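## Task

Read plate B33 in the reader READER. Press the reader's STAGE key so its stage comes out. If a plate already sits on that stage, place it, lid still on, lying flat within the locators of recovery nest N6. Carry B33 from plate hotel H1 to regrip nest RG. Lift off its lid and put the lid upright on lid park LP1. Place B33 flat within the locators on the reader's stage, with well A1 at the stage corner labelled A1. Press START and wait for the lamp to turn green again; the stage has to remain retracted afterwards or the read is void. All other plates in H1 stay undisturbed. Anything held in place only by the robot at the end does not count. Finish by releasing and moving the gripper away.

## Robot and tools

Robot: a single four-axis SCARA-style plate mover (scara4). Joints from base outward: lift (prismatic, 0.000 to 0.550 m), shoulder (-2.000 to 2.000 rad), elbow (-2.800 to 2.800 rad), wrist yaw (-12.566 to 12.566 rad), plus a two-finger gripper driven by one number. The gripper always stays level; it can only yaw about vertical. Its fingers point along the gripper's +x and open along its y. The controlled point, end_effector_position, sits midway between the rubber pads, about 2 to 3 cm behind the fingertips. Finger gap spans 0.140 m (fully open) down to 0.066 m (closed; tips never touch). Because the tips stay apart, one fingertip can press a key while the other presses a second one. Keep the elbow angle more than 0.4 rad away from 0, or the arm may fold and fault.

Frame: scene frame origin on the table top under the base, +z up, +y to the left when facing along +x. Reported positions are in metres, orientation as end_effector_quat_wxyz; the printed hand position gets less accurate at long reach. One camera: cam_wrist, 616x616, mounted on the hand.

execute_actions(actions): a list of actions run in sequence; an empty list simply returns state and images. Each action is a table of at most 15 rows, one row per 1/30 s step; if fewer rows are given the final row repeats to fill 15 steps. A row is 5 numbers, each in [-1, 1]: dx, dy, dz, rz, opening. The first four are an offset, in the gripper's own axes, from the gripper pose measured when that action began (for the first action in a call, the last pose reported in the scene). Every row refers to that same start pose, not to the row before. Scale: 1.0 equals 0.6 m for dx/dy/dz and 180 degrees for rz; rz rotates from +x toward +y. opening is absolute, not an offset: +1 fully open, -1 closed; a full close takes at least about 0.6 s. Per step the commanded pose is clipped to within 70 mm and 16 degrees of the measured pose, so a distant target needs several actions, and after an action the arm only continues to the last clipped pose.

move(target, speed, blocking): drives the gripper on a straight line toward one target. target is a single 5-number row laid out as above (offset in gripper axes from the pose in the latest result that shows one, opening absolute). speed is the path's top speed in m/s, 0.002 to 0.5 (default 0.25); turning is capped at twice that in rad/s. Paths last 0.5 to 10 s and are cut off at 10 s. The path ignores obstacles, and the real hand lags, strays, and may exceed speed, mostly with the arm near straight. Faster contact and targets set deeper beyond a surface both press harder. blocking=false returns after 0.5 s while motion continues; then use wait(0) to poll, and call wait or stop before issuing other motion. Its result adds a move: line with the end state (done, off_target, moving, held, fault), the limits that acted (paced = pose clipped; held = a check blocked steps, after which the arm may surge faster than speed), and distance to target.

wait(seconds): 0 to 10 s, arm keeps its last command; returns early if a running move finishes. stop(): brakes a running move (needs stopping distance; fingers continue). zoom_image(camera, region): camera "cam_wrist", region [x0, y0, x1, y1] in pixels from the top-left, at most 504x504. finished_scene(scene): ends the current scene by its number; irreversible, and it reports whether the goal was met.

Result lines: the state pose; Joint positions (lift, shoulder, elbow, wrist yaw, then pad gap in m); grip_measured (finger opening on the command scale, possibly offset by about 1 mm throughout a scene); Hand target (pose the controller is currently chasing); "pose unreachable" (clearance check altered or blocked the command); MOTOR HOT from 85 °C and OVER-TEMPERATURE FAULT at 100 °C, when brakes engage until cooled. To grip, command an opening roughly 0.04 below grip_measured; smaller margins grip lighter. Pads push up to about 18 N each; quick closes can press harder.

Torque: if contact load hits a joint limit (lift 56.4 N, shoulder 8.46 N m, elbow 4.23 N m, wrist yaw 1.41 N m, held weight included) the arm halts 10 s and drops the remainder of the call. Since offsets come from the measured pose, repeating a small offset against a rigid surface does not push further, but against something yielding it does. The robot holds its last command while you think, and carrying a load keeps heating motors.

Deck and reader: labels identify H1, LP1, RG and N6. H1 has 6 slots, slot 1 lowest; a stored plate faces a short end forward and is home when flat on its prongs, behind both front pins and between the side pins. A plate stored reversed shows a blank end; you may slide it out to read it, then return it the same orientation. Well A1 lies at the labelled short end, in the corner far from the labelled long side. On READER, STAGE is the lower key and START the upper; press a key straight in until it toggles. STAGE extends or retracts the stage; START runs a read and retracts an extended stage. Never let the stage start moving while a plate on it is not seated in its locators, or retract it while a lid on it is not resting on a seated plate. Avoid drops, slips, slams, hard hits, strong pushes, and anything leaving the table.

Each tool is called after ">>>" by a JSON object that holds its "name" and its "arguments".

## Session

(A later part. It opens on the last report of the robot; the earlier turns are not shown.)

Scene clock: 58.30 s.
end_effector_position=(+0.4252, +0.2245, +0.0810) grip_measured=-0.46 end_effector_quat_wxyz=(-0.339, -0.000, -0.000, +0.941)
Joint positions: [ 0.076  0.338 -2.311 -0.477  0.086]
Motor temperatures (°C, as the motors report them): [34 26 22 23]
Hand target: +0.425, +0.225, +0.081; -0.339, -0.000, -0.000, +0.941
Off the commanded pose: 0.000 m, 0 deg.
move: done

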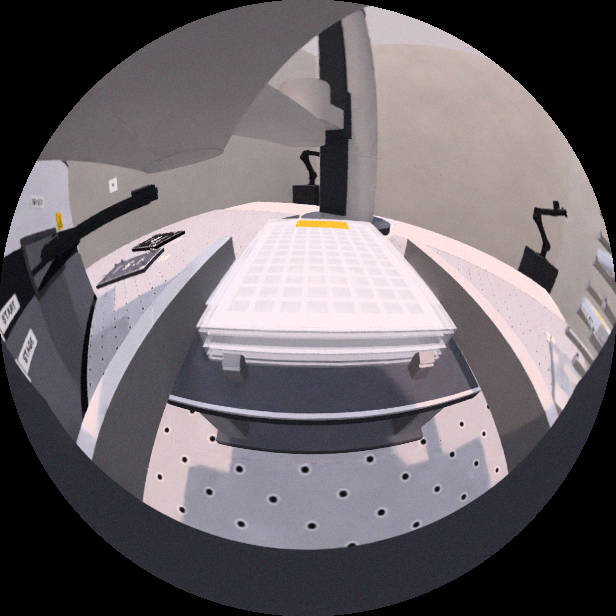

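>>> {"name": "move", "arguments": {"target": [0,0,0,0,-0.2]}}

>>> {"name": "move", "arguments": {"target": [-0.03,0,0.07,0,0.3], "speed": 0.1}}

>>> {"name": "zoom_image", "arguments": {"camera": "cam_wrist", "region": [180,200,460,440]}}

Scene clock: 59.33 s.
end_effector_position=(+0.4252, +0.2244, +0.0810) grip_measured=-0.20 end_effector_quat_wxyz=(-0.339, -0.000, -0.000, +0.941)
Joint positions: [ 0.076  0.338 -2.311 -0.476  0.096]
Motor temperatures (°C, as the motors report them): [34 26 22 23]
Hand target: +0.425, +0.224, +0.081; -0.339, -0.000, -0.000, +0.941
Off the commanded pose: 0.000 m, 0 deg.
move: done

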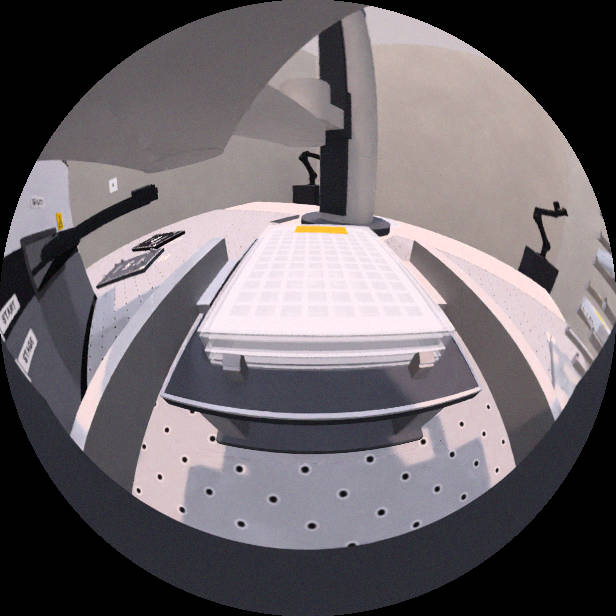

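Scene clock: 60.10 s.
end_effector_position=(+0.4390, +0.2360, +0.1231) grip_measured=+0.30 end_effector_quat_wxyz=(-0.339, -0.000, -0.000, +0.941)
Joint positions: [ 0.118  0.426 -2.505 -0.37   0.114]
Motor temperatures (°C, as the motors report them): [34 26 22 23]
Hand target: +0.439, +0.236, +0.123; -0.339, -0.000, -0.000, +0.941
Off the commanded pose: 0.000 m, 0 deg.
move: done

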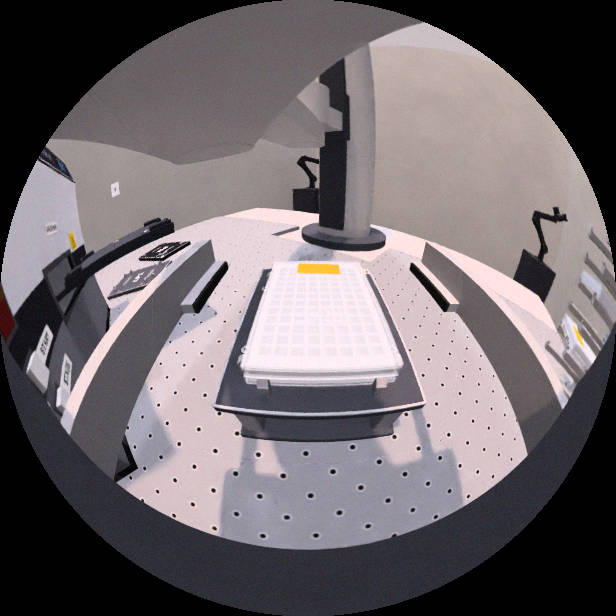

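Region (180, 200, 460, 440) of cam_wrist's 616x616 image, scaled by 1.800, with more detail than that image has; it fills the top 432 rows of this view, and the rest is white.

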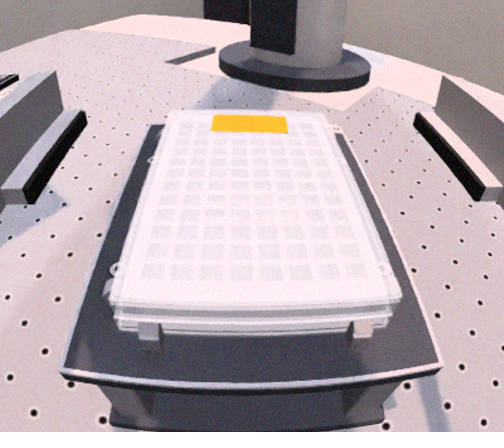

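>>> {"name": "move", "arguments": {"target": [0.0667,0,0,0.9,0.3], "speed": 0.5}}

>>> {"name": "move", "arguments": {"target": [0,0,-0.03,0.1,0], "speed": 0.3}}

Scene clock: 63.97 s.
end_effector_position=(+0.4084, +0.2102, +0.1231) grip_measured=+0.30 end_effector_quat_wxyz=(+0.982, +0.000, +0.000, +0.188)
Joint positions: [ 0.118 -0.014 -0.729  1.122  0.114]
Motor temperatures (°C, as the motors report them): [34 26 22 23]
Hand target: +0.408, +0.210, +0.123; +0.982, +0.000, +0.000, +0.188
Off the commanded pose: 0.000 m, 0 deg.
move: done

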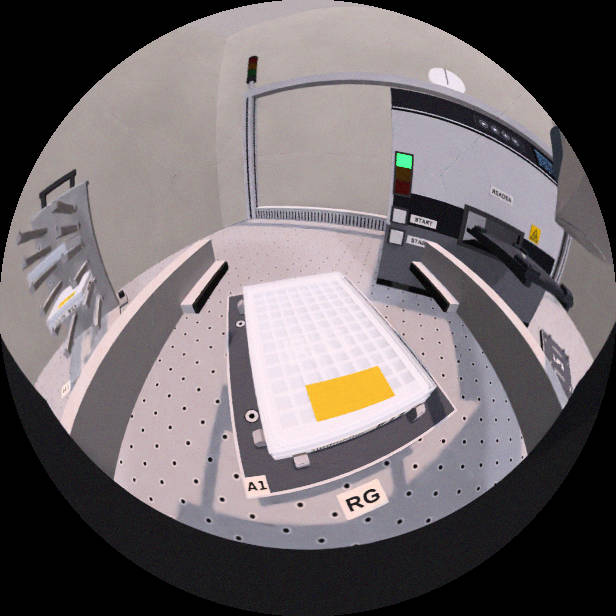

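Scene clock: 64.87 s.
end_effector_position=(+0.4085, +0.2101, +0.1050) grip_measured=+0.00 end_effector_quat_wxyz=(+0.941, +0.000, +0.000, +0.339)
Joint positions: [ 0.1   -0.254 -0.667  1.612  0.103]
Motor temperatures (°C, as the motors report them): [34 26 22 23]
Hand target: +0.409, +0.210, +0.105; +0.941, +0.000, +0.000, +0.339
Off the commanded pose: 0.000 m, 0 deg.
move: done

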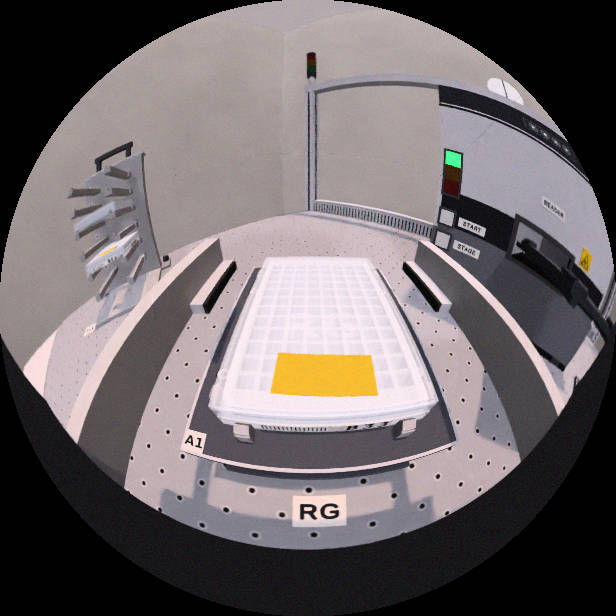

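>>> {"name": "move", "arguments": {"target": [0.006,0,-0.028,0,0], "speed": 0.05}}

>>> {"name": "move", "arguments": {"target": [0,0,0,0,-0.42]}}

>>> {"name": "move", "arguments": {"target": [0,0,0,0,-0.52]}}

Scene clock: 66.10 s.
end_effector_position=(+0.4113, +0.2123, +0.0882) grip_measured=+0.00 end_effector_quat_wxyz=(+0.941, +0.000, +0.000, +0.339)
Joint positions: [ 0.083 -0.253 -0.682  1.626  0.103]
Motor temperatures (°C, as the motors report them): [34 26 22 23]
Hand target: +0.411, +0.212, +0.088; +0.941, +0.000, +0.000, +0.339
Off the commanded pose: 0.000 m, 0 deg.
move: done

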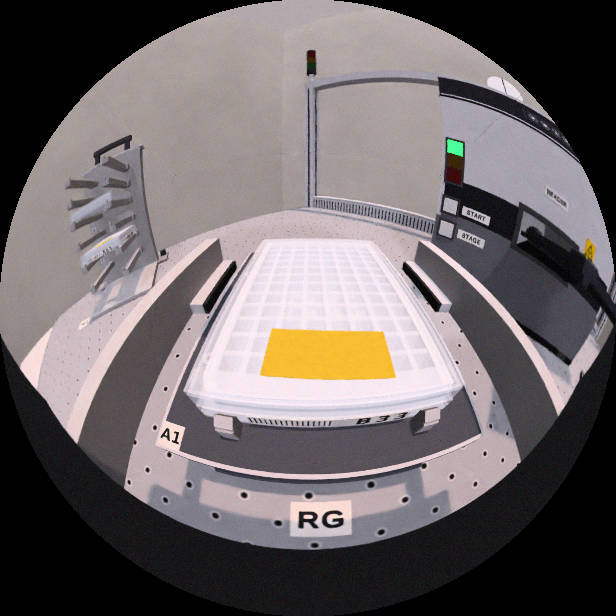

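Scene clock: 66.60 s.
end_effector_position=(+0.4113, +0.2123, +0.0882) grip_measured=-0.42 end_effector_quat_wxyz=(+0.941, +0.000, +0.000, +0.339)
Joint positions: [ 0.083 -0.253 -0.682  1.626  0.087]
Motor temperatures (°C, as the motors report them): [34 26 22 23]
Hand target: +0.411, +0.212, +0.088; +0.941, +0.000, +0.000, +0.339
Off the commanded pose: 0.000 m, 0 deg.
move: done

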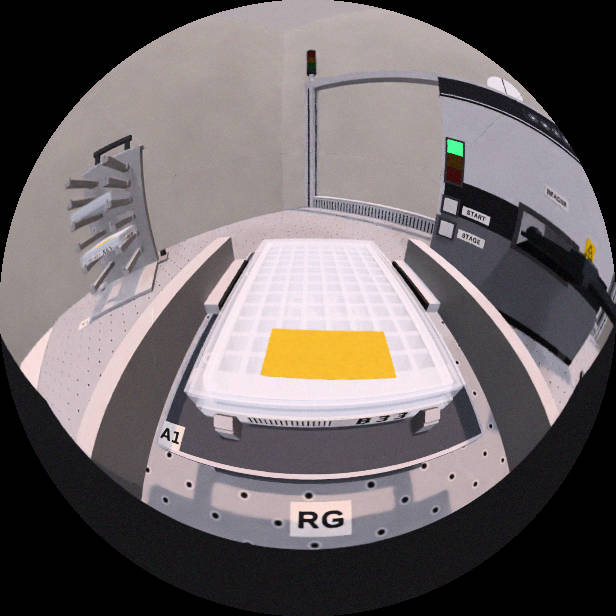

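Scene clock: 67.10 s.
end_effector_position=(+0.4113, +0.2123, +0.0882) grip_measured=-0.47 end_effector_quat_wxyz=(+0.941, +0.000, +0.000, +0.339)
Joint positions: [ 0.083 -0.253 -0.682  1.626  0.086]
Motor temperatures (°C, as the motors report them): [34 26 22 23]
Hand target: +0.411, +0.212, +0.088; +0.941, +0.000, +0.000, +0.339
Off the commanded pose: 0.000 m, 0 deg.
move: done

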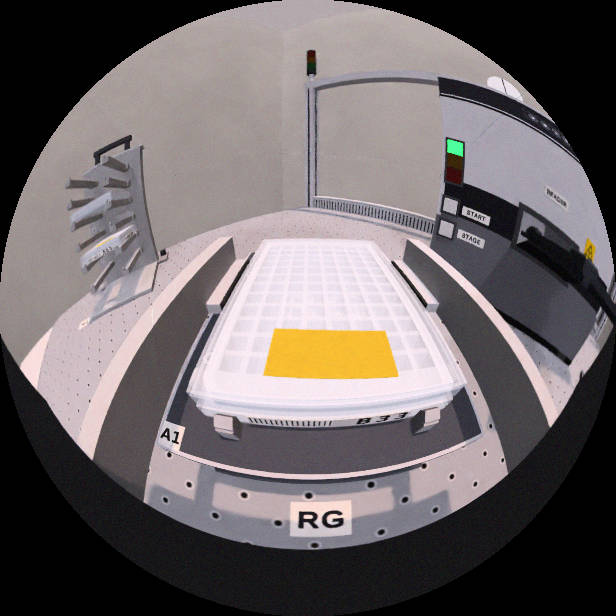

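>>> {"name": "move", "arguments": {"target": [0,0,0.03,0,-0.52], "speed": 0.03}}

>>> {"name": "move", "arguments": {"target": [0,0,0.15,0,-0.52]}}

Scene clock: 68.10 s.
end_effector_position=(+0.4113, +0.2123, +0.1062) grip_measured=-0.47 end_effector_quat_wxyz=(+0.941, +0.000, +0.000, +0.339)
Joint positions: [ 0.101 -0.253 -0.682  1.626  0.086]
Motor temperatures (°C, as the motors report them): [34 26 22 23]
Hand target: +0.411, +0.212, +0.106; +0.941, +0.000, +0.000, +0.339
Off the commanded pose: 0.000 m, 0 deg.
move: done

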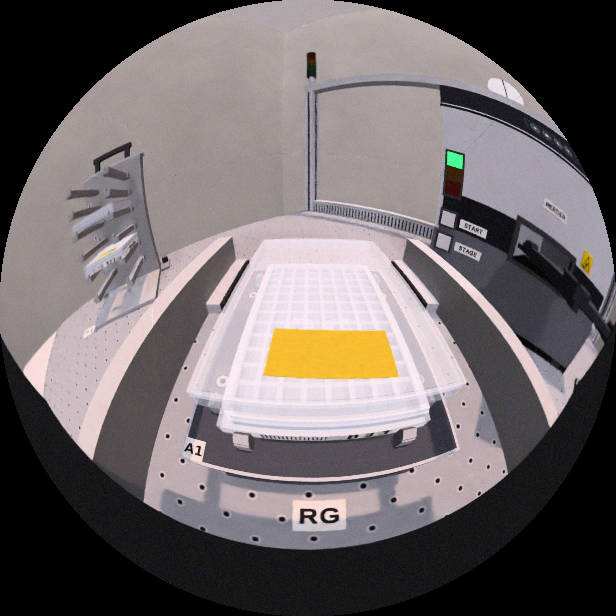

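Scene clock: 68.90 s.
end_effector_position=(+0.4113, +0.2123, +0.1962) grip_measured=-0.47 end_effector_quat_wxyz=(+0.941, +0.000, +0.000, +0.339)
Joint positions: [ 0.191 -0.253 -0.682  1.626  0.086]
Motor temperatures (°C, as the motors report them): [34 26 22 23]
Hand target: +0.411, +0.212, +0.196; +0.941, +0.000, +0.000, +0.339
Off the commanded pose: 0.000 m, 0 deg.
move: done

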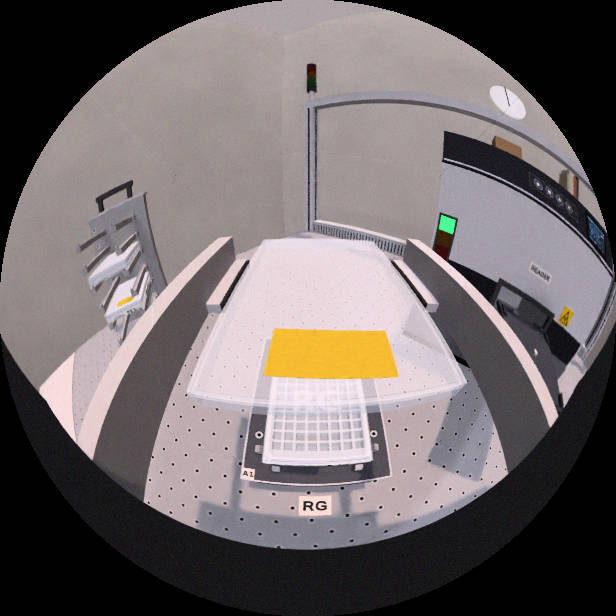

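>>> {"name": "move", "arguments": {"target": [-0.318,-0.677,0,-0.4006,-0.52], "speed": 0.35}}

>>> {"name": "move", "arguments": {"target": [0,0,-0.24,0,-0.52]}}

Scene clock: 71.67 s.
end_effector_position=(+0.5237, -0.2226, +0.1962) grip_measured=-0.47 end_effector_quat_wxyz=(+0.960, +0.000, +0.000, -0.280)
Joint positions: [ 0.191 -1.465 -1.099  1.996  0.086]
Motor temperatures (°C, as the motors report them): [34 26 22 23]
Hand target: +0.524, -0.222, +0.196; +0.960, +0.000, +0.000, -0.280
Off the commanded pose: 0.000 m, 0 deg.
move: done

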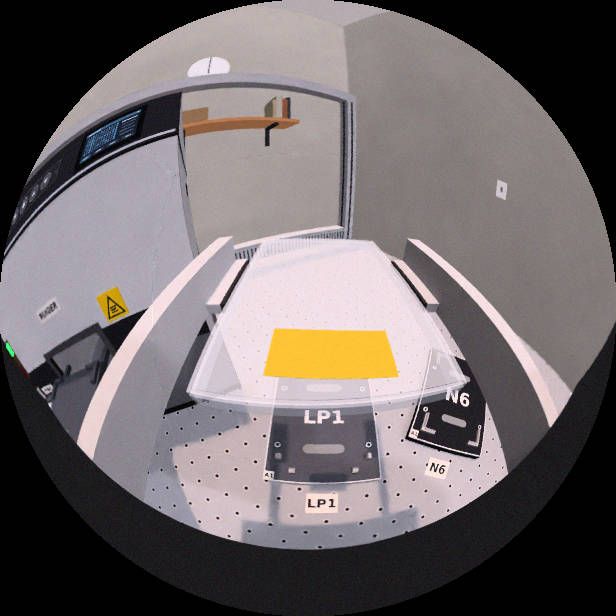

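Scene clock: 72.67 s.
end_effector_position=(+0.5237, -0.2226, +0.0522) grip_measured=-0.47 end_effector_quat_wxyz=(+0.960, +0.000, +0.000, -0.280)
Joint positions: [ 0.047 -1.465 -1.099  1.996  0.086]
Motor temperatures (°C, as the motors report them): [34 26 22 23]
Hand target: +0.524, -0.223, +0.052; +0.960, +0.000, +0.000, -0.280
Off the commanded pose: 0.000 m, 0 deg.
move: done

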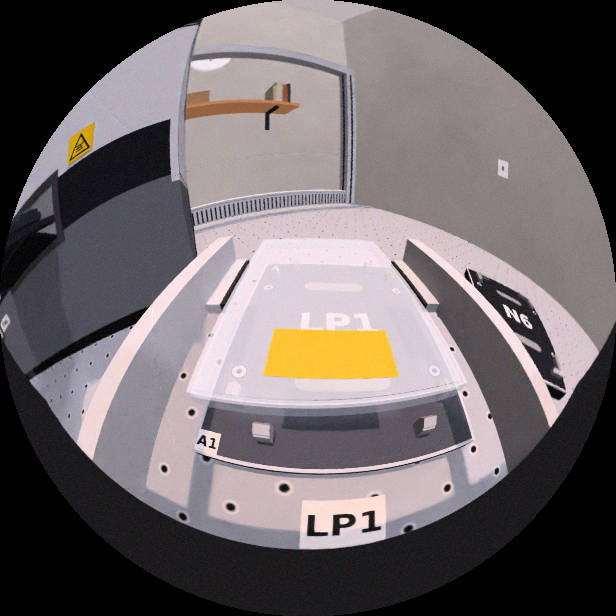

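>>> {"name": "move", "arguments": {"target": [0.001,-0.0125,-0.017,0,-0.52], "speed": 0.04}}

>>> {"name": "zoom_image", "arguments": {"camera": "cam_wrist", "region": [160,220,500,480]}}

Scene clock: 73.93 s.
end_effector_position=(+0.5201, -0.2292, +0.0420) grip_measured=-0.47 end_effector_quat_wxyz=(+0.960, +0.000, +0.000, -0.280)
Joint positions: [ 0.037 -1.491 -1.102  2.025  0.086]
Motor temperatures (°C, as the motors report them): [34 26 22 23]
Hand target: +0.520, -0.229, +0.042; +0.960, +0.000, +0.000, -0.280
Off the commanded pose: 0.000 m, 0 deg.
move: done

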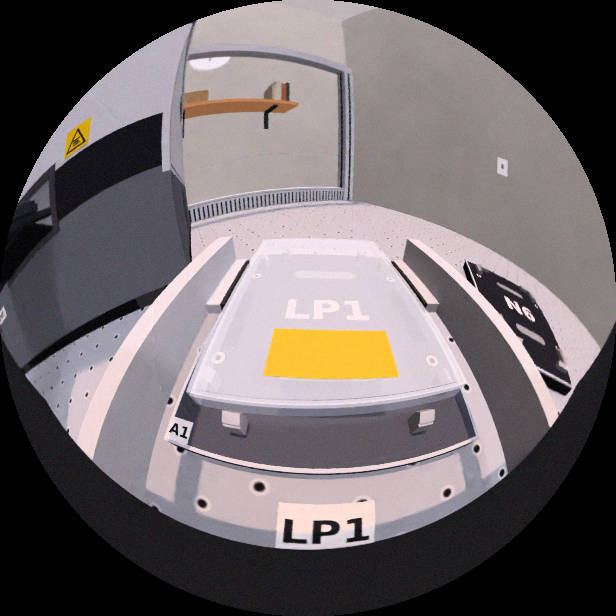

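Region (160, 220, 500, 480) of cam_wrist's 616x616 image, scaled by 1.482, with more detail than that image has; it fills the top 385 rows of this view, and the rest is white.

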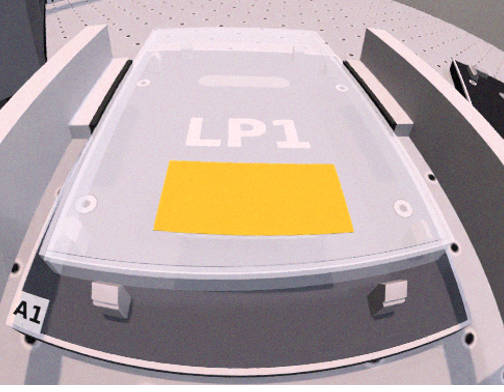

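>>> {"name": "move", "arguments": {"target": [0.002,0,-0.017,0,-0.52], "speed": 0.012}}

>>> {"name": "zoom_image", "arguments": {"camera": "cam_wrist", "region": [160,220,500,480]}}

Scene clock: 75.37 s.
end_effector_position=(+0.5210, -0.2300, +0.0324) grip_measured=-0.47 end_effector_quat_wxyz=(+0.960, +0.000, +0.000, -0.281)
Joint positions: [ 0.027 -1.489 -1.107  2.027  0.086]
Motor temperatures (°C, as the motors report them): [34 26 22 23]
Hand target: +0.521, -0.230, +0.032; +0.960, +0.000, +0.000, -0.280
Off the commanded pose: 0.001 m, 0 deg.
move: done

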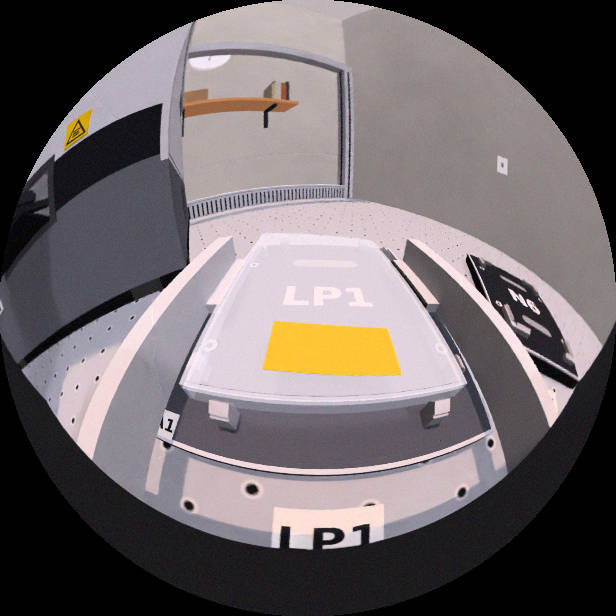

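Region (160, 220, 500, 480) of cam_wrist's 616x616 image, scaled by 1.482, with more detail than that image has; it fills the top 385 rows of this view, and the rest is white.

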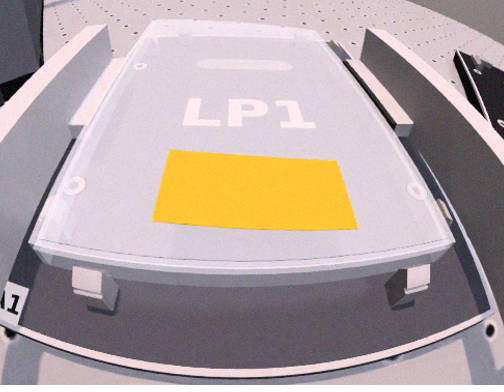

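>>> {"name": "move", "arguments": {"target": [0,-0.0035,0.002,0,-0.52], "speed": 0.01}}

>>> {"name": "move", "arguments": {"target": [0,0,-0.004,0,-0.52], "speed": 0.01}}

>>> {"name": "move", "arguments": {"target": [0,0,0,0,-0.2]}}

>>> {"name": "zoom_image", "arguments": {"camera": "cam_wrist", "region": [160,220,500,480]}}

Scene clock: 76.63 s.
end_effector_position=(+0.5207, -0.2303, +0.0335) grip_measured=-0.47 end_effector_quat_wxyz=(+0.961, +0.000, +0.000, -0.278)
Joint positions: [ 0.028 -1.494 -1.107  2.038  0.086]
Motor temperatures (°C, as the motors report them): [34 26 22 23]
Hand target: +0.520, -0.232, +0.034; +0.960, +0.000, +0.000, -0.281
Off the commanded pose: 0.002 m, 0 deg.
move: done

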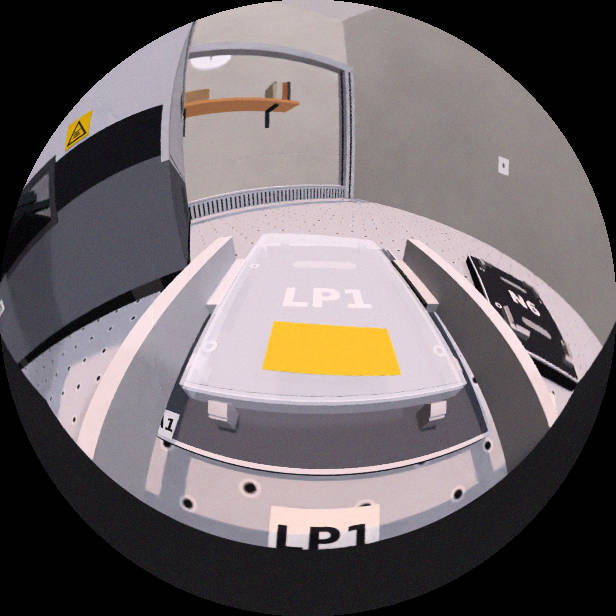

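Scene clock: 77.33 s.
end_effector_position=(+0.5208, -0.2302, +0.0319) grip_measured=-0.47 end_effector_quat_wxyz=(+0.961, +0.000, +0.000, -0.278)
Joint positions: [ 0.027 -1.493 -1.107  2.036  0.086]
Motor temperatures (°C, as the motors report them): [34 26 22 23]
Hand target: +0.521, -0.230, +0.031; +0.961, +0.000, +0.000, -0.278
Off the commanded pose: 0.001 m, 0 deg.
move: done

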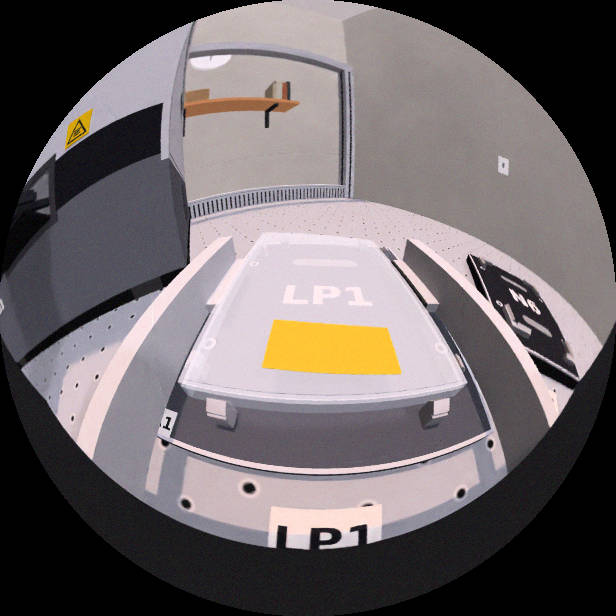

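Scene clock: 77.83 s.
end_effector_position=(+0.5208, -0.2301, +0.0319) grip_measured=-0.20 end_effector_quat_wxyz=(+0.961, +0.000, +0.000, -0.278)
Joint positions: [ 0.027 -1.493 -1.107  2.036  0.096]
Motor temperatures (°C, as the motors report them): [34 26 22 23]
Hand target: +0.521, -0.230, +0.032; +0.961, +0.000, +0.000, -0.278
Off the commanded pose: 0.000 m, 0 deg.
move: done

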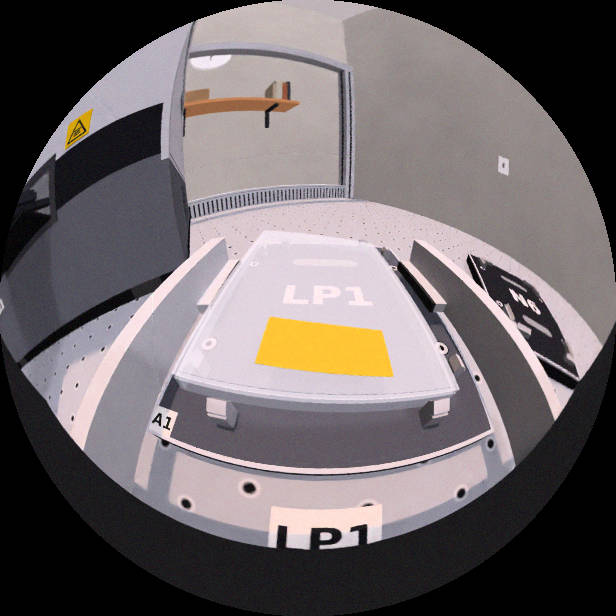

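Region (160, 220, 500, 480) of cam_wrist's 616x616 image, scaled by 1.482, with more detail than that image has; it fills the top 385 rows of this view, and the rest is white.

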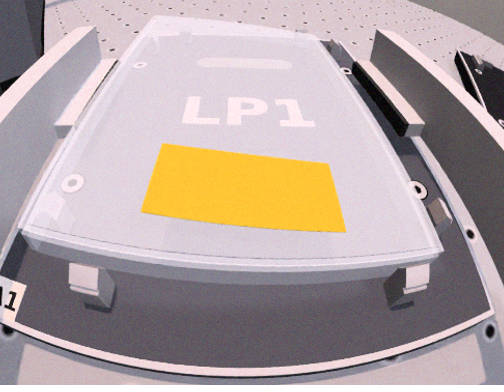

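>>> {"name": "move", "arguments": {"target": [0,0,0,0,0.4]}}

>>> {"name": "zoom_image", "arguments": {"camera": "cam_wrist", "region": [160,220,500,480]}}

Scene clock: 78.70 s.
end_effector_position=(+0.5208, -0.2301, +0.0319) grip_measured=+0.40 end_effector_quat_wxyz=(+0.961, +0.000, +0.000, -0.278)
Joint positions: [ 0.027 -1.493 -1.107  2.036  0.118]
Motor temperatures (°C, as the motors report them): [34 26 22 23]
Hand target: +0.521, -0.230, +0.032; +0.961, +0.000, +0.000, -0.278
Off the commanded pose: 0.000 m, 0 deg.
move: done

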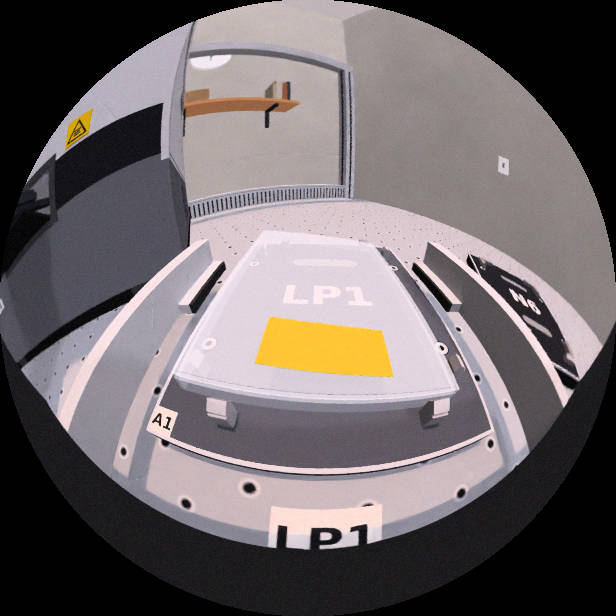

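Region (160, 220, 500, 480) of cam_wrist's 616x616 image, scaled by 1.482, with more detail than that image has; it fills the top 385 rows of this view, and the rest is white.

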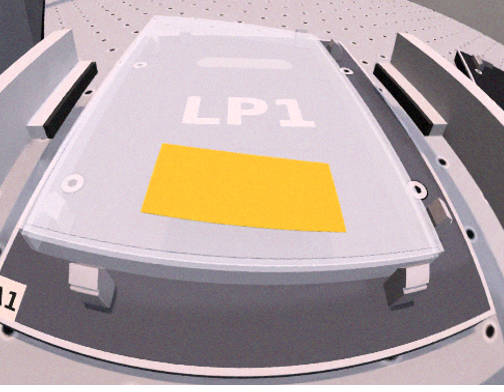

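>>> {"name": "move", "arguments": {"target": [0,-0.018,0.007,0,0.4], "speed": 0.03}}

>>> {"name": "move", "arguments": {"target": [0,-0.012,0,0,0.4], "speed": 0.008}}

>>> {"name": "zoom_image", "arguments": {"camera": "cam_wrist", "region": [130,220,470,480]}}

Scene clock: 79.67 s.
end_effector_position=(+0.5150, -0.2393, +0.0361) grip_measured=+0.40 end_effector_quat_wxyz=(+0.961, +0.000, +0.000, -0.278)
Joint positions: [ 0.031 -1.531 -1.11   2.077  0.118]
Motor temperatures (°C, as the motors report them): [34 26 22 23]
Hand target: +0.515, -0.239, +0.036; +0.961, +0.000, +0.000, -0.278
Off the commanded pose: 0.000 m, 0 deg.
move: done

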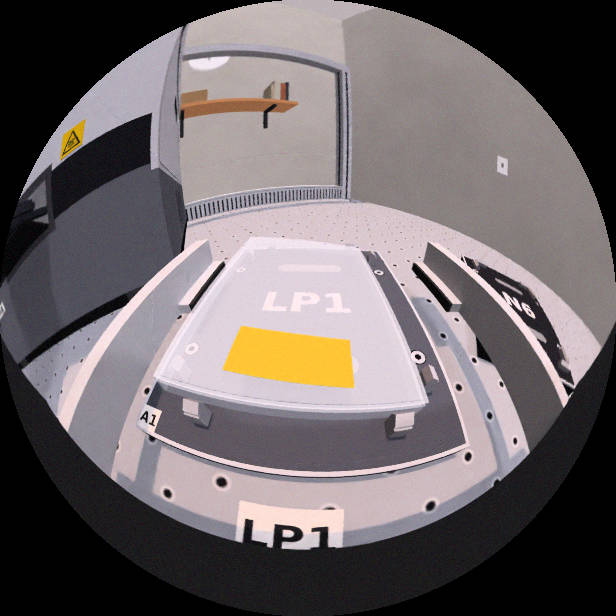

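Scene clock: 80.80 s.
end_effector_position=(+0.5112, -0.2453, +0.0361) grip_measured=+0.40 end_effector_quat_wxyz=(+0.961, +0.000, +0.000, -0.278)
Joint positions: [ 0.031 -1.556 -1.112  2.104  0.118]
Motor temperatures (°C, as the motors report them): [34 26 22 23]
Hand target: +0.511, -0.245, +0.036; +0.961, +0.000, +0.000, -0.278
Off the commanded pose: 0.000 m, 0 deg.
move: done

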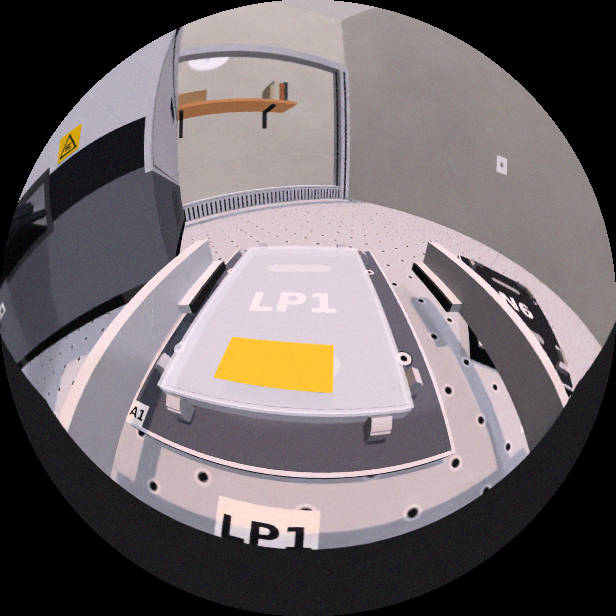

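Region (130, 220, 470, 480) of cam_wrist's 616x616 image, scaled by 1.482, with more detail than that image has; it fills the top 385 rows of this view, and the rest is white.

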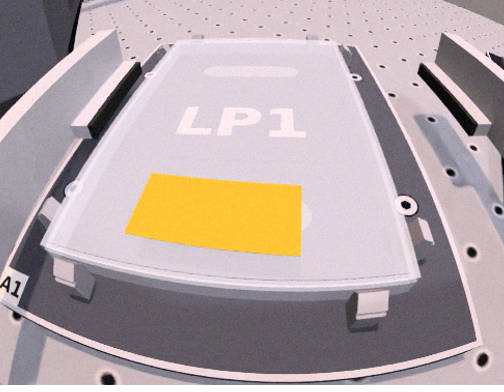

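>>> {"name": "move", "arguments": {"target": [0,0,0.24,0,0], "speed": 0.4}}

>>> {"name": "move", "arguments": {"target": [-0.5483,0.5557,0,0.3994,0], "speed": 0.45}}

>>> {"name": "move", "arguments": {"target": [0,0,-0.163,0,0], "speed": 0.15}}

Scene clock: 82.07 s.
end_effector_position=(+0.5111, -0.2454, +0.1801) grip_measured=+0.00 end_effector_quat_wxyz=(+0.961, +0.000, +0.000, -0.278)
Joint positions: [ 0.175 -1.556 -1.112  2.104  0.103]
Motor temperatures (°C, as the motors report them): [34 26 22 23]
Hand target: +0.511, -0.245, +0.180; +0.961, +0.000, +0.000, -0.278
Off the commanded pose: 0.000 m, 0 deg.
move: done

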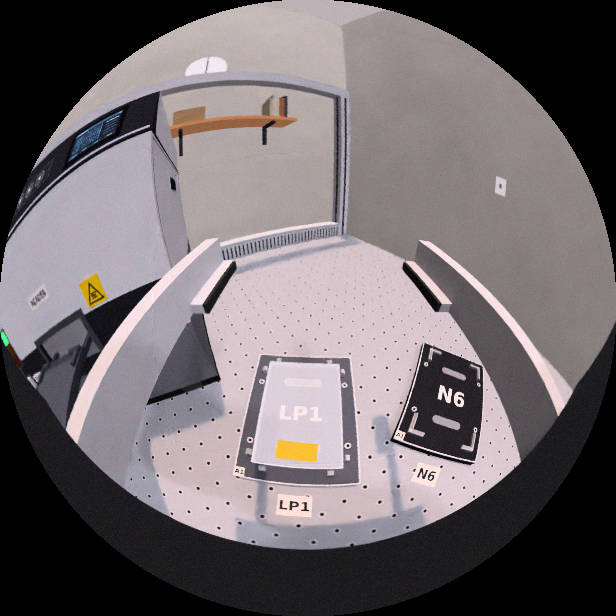

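Scene clock: 84.03 s.
end_effector_position=(+0.4109, +0.2125, +0.1801) grip_measured=+0.00 end_effector_quat_wxyz=(+0.941, +0.000, +0.000, +0.339)
Joint positions: [ 0.175 -0.25  -0.681  1.622  0.103]
Motor temperatures (°C, as the motors report them): [34 26 22 23]
Hand target: +0.411, +0.212, +0.180; +0.941, +0.000, +0.000, +0.339
Off the commanded pose: 0.000 m, 0 deg.
move: done

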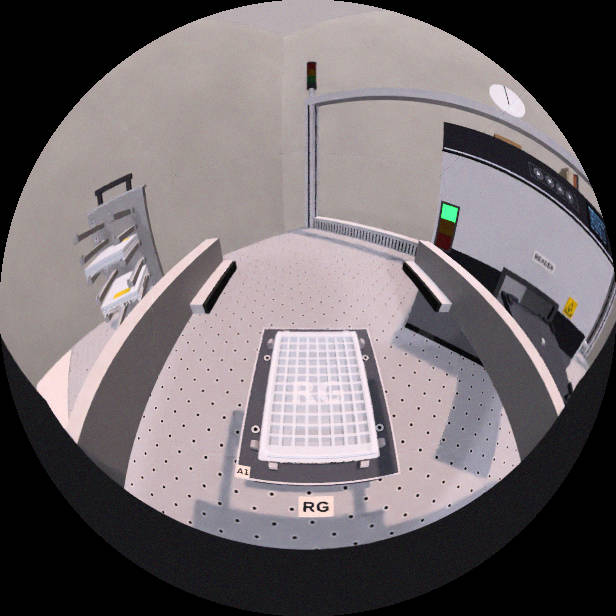

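Scene clock: 85.03 s.
end_effector_position=(+0.4109, +0.2125, +0.0823) grip_measured=+0.00 end_effector_quat_wxyz=(+0.941, +0.000, +0.000, +0.339)
Joint positions: [ 0.077 -0.25  -0.681  1.622  0.103]
Motor temperatures (°C, as the motors report them): [34 26 22 23]
Hand target: +0.411, +0.212, +0.082; +0.941, +0.000, +0.000, +0.339
Off the commanded pose: 0.000 m, 0 deg.
move: done

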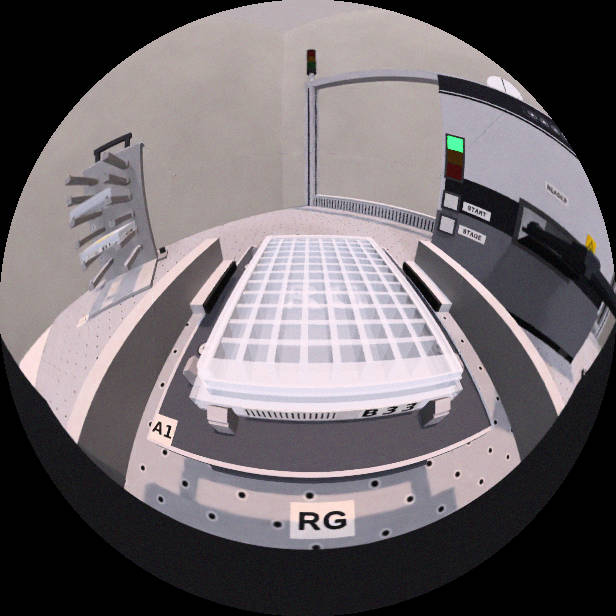

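>>> {"name": "move", "arguments": {"target": [0.002,-0.002,-0.0045,0,-0.41], "speed": 0.02}}

>>> {"name": "move", "arguments": {"target": [0,0,0,0,-0.51]}}

>>> {"name": "move", "arguments": {"target": [0,0,0.17,0,-0.51], "speed": 0.12}}

Scene clock: 85.93 s.
end_effector_position=(+0.4122, +0.2125, +0.0796) grip_measured=-0.41 end_effector_quat_wxyz=(+0.941, +0.000, +0.000, +0.340)
Joint positions: [ 0.075 -0.256 -0.685  1.634  0.088]
Motor temperatures (°C, as the motors report them): [34 26 22 23]
Hand target: +0.413, +0.212, +0.080; +0.941, +0.000, +0.000, +0.339
Off the commanded pose: 0.000 m, 0 deg.
move: done

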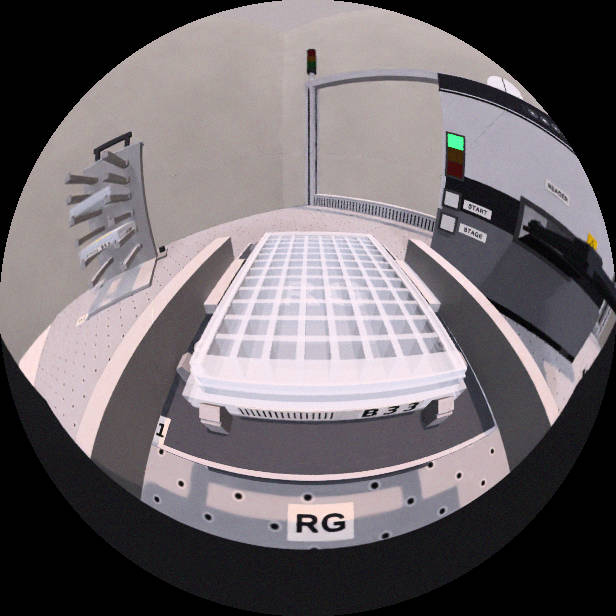

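Scene clock: 86.43 s.
end_effector_position=(+0.4116, +0.2131, +0.0797) grip_measured=-0.46 end_effector_quat_wxyz=(+0.940, +0.000, +0.000, +0.342)
Joint positions: [ 0.075 -0.255 -0.685  1.637  0.086]
Motor temperatures (°C, as the motors report them): [34 26 22 23]
Hand target: +0.412, +0.213, +0.080; +0.941, +0.000, +0.000, +0.340
Off the commanded pose: 0.001 m, 0 deg.
move: done

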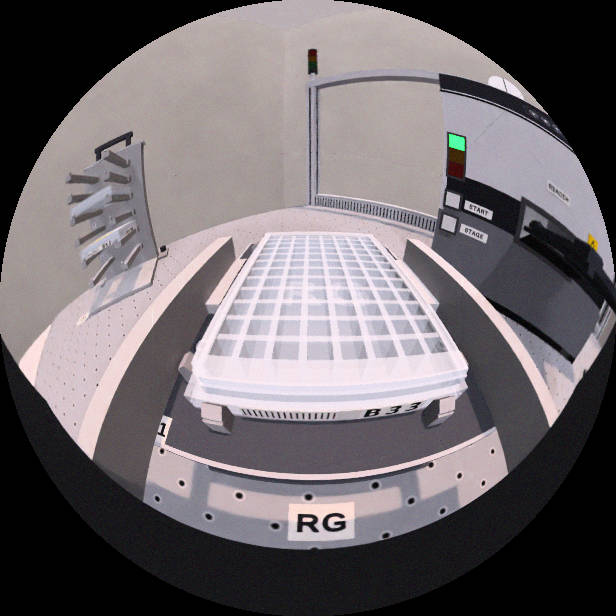

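Scene clock: 87.60 s.
end_effector_position=(+0.4115, +0.2131, +0.1817) grip_measured=-0.46 end_effector_quat_wxyz=(+0.940, +0.000, +0.000, +0.342)
Joint positions: [ 0.177 -0.255 -0.685  1.637  0.086]
Motor temperatures (°C, as the motors report them): [34 26 22 23]
Hand target: +0.412, +0.213, +0.182; +0.940, +0.000, +0.000, +0.342
Off the commanded pose: 0.000 m, 0 deg.
move: done

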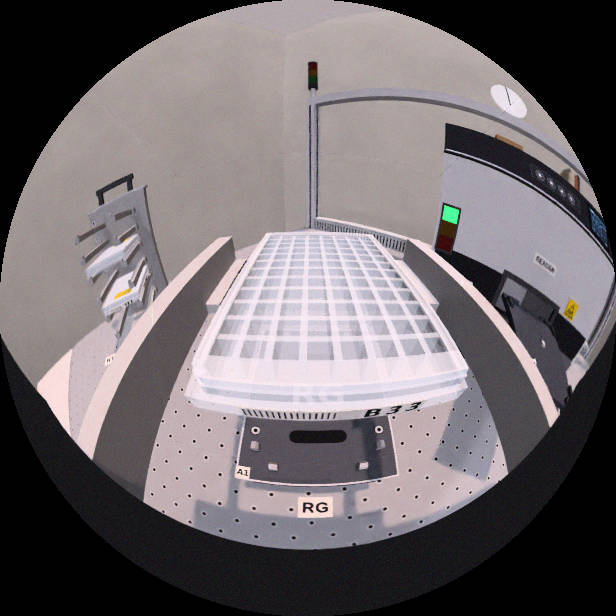

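>>> {"name": "move", "arguments": {"target": [-0.064,-0.385,-0.01,-0.2222,-0.51]}}

>>> {"name": "zoom_image", "arguments": {"camera": "cam_wrist", "region": [160,340,500,520]}}

Scene clock: 89.57 s.
end_effector_position=(+0.5308, +0.0112, +0.1757) grip_measured=-0.46 end_effector_quat_wxyz=(+1.000, +0.000, +0.000, -0.000)
Joint positions: [ 0.171 -0.926 -0.844  1.77   0.086]
Motor temperatures (°C, as the motors report them): [34 26 22 23]
Hand target: +0.531, +0.011, +0.176; +1.000, +0.000, +0.000, -0.000
Off the commanded pose: 0.000 m, 0 deg.
move: done

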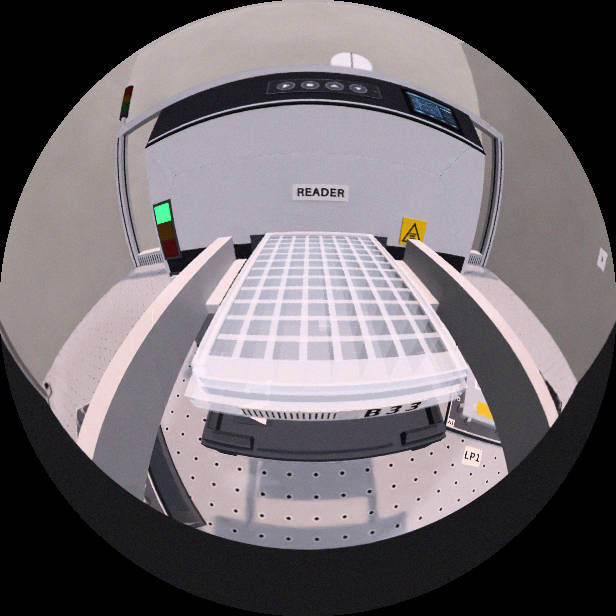

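Region (160, 340, 500, 520) of cam_wrist's 616x616 image, scaled by 1.482, with more detail than that image has; it fills the top 267 rows of this view, and the rest is white.

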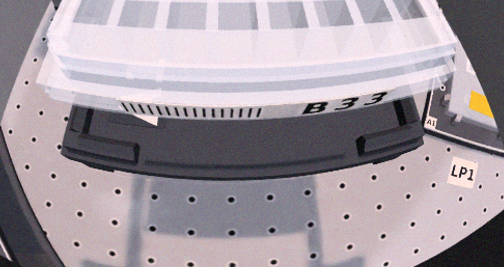

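>>> {"name": "move", "arguments": {"target": [0,0,-0.025,0,-0.51], "speed": 0.03}}

>>> {"name": "zoom_image", "arguments": {"camera": "cam_wrist", "region": [160,340,500,520]}}

Scene clock: 90.80 s.
end_effector_position=(+0.5308, +0.0113, +0.1606) grip_measured=-0.46 end_effector_quat_wxyz=(+1.000, +0.000, +0.000, -0.000)
Joint positions: [ 0.156 -0.926 -0.844  1.77   0.086]
Motor temperatures (°C, as the motors report them): [34 26 22 23]
Hand target: +0.531, +0.011, +0.161; +1.000, +0.000, +0.000, -0.000
Off the commanded pose: 0.000 m, 0 deg.
move: done

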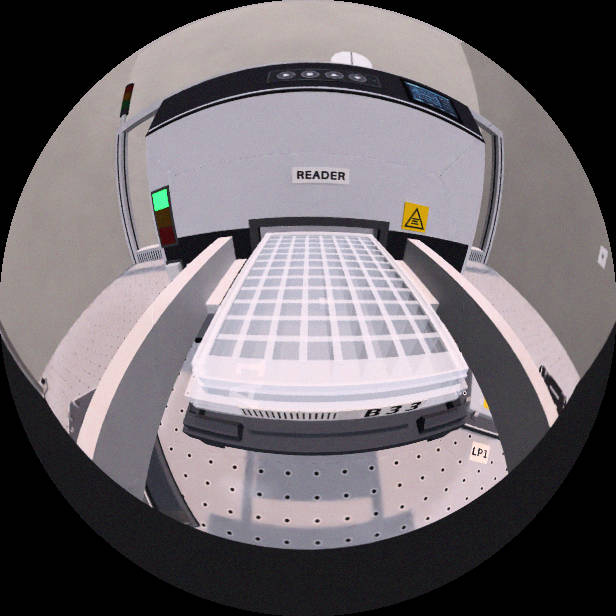

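Region (160, 340, 500, 520) of cam_wrist's 616x616 image, scaled by 1.482, with more detail than that image has; it fills the top 267 rows of this view, and the rest is white.

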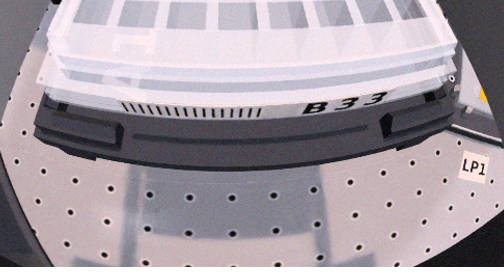

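>>> {"name": "move", "arguments": {"target": [-0.001,0,-0.008,0,-0.51], "speed": 0.008}}

>>> {"name": "zoom_image", "arguments": {"camera": "cam_wrist", "region": [160,210,500,480]}}

Scene clock: 92.07 s.
end_effector_position=(+0.5303, +0.0108, +0.1559) grip_measured=-0.46 end_effector_quat_wxyz=(+1.000, +0.000, +0.000, -0.002)
Joint positions: [ 0.151 -0.927 -0.842  1.766  0.086]
Motor temperatures (°C, as the motors report them): [34 26 22 23]
Hand target: +0.530, +0.011, +0.156; +1.000, +0.000, +0.000, -0.000
Off the commanded pose: 0.000 m, 0 deg.
move: done

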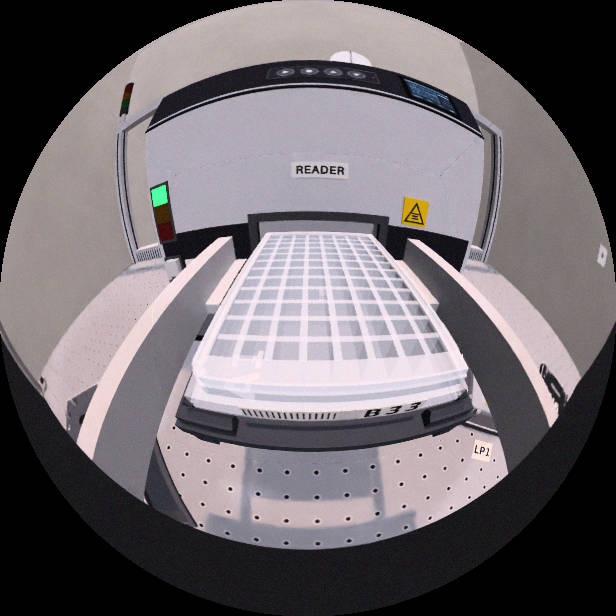

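Region (160, 210, 500, 480) of cam_wrist's 616x616 image, scaled by 1.482, with more detail than that image has; it fills the top 400 rows of this view, and the rest is white.

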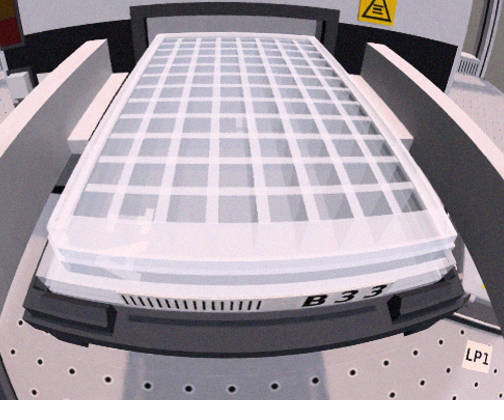

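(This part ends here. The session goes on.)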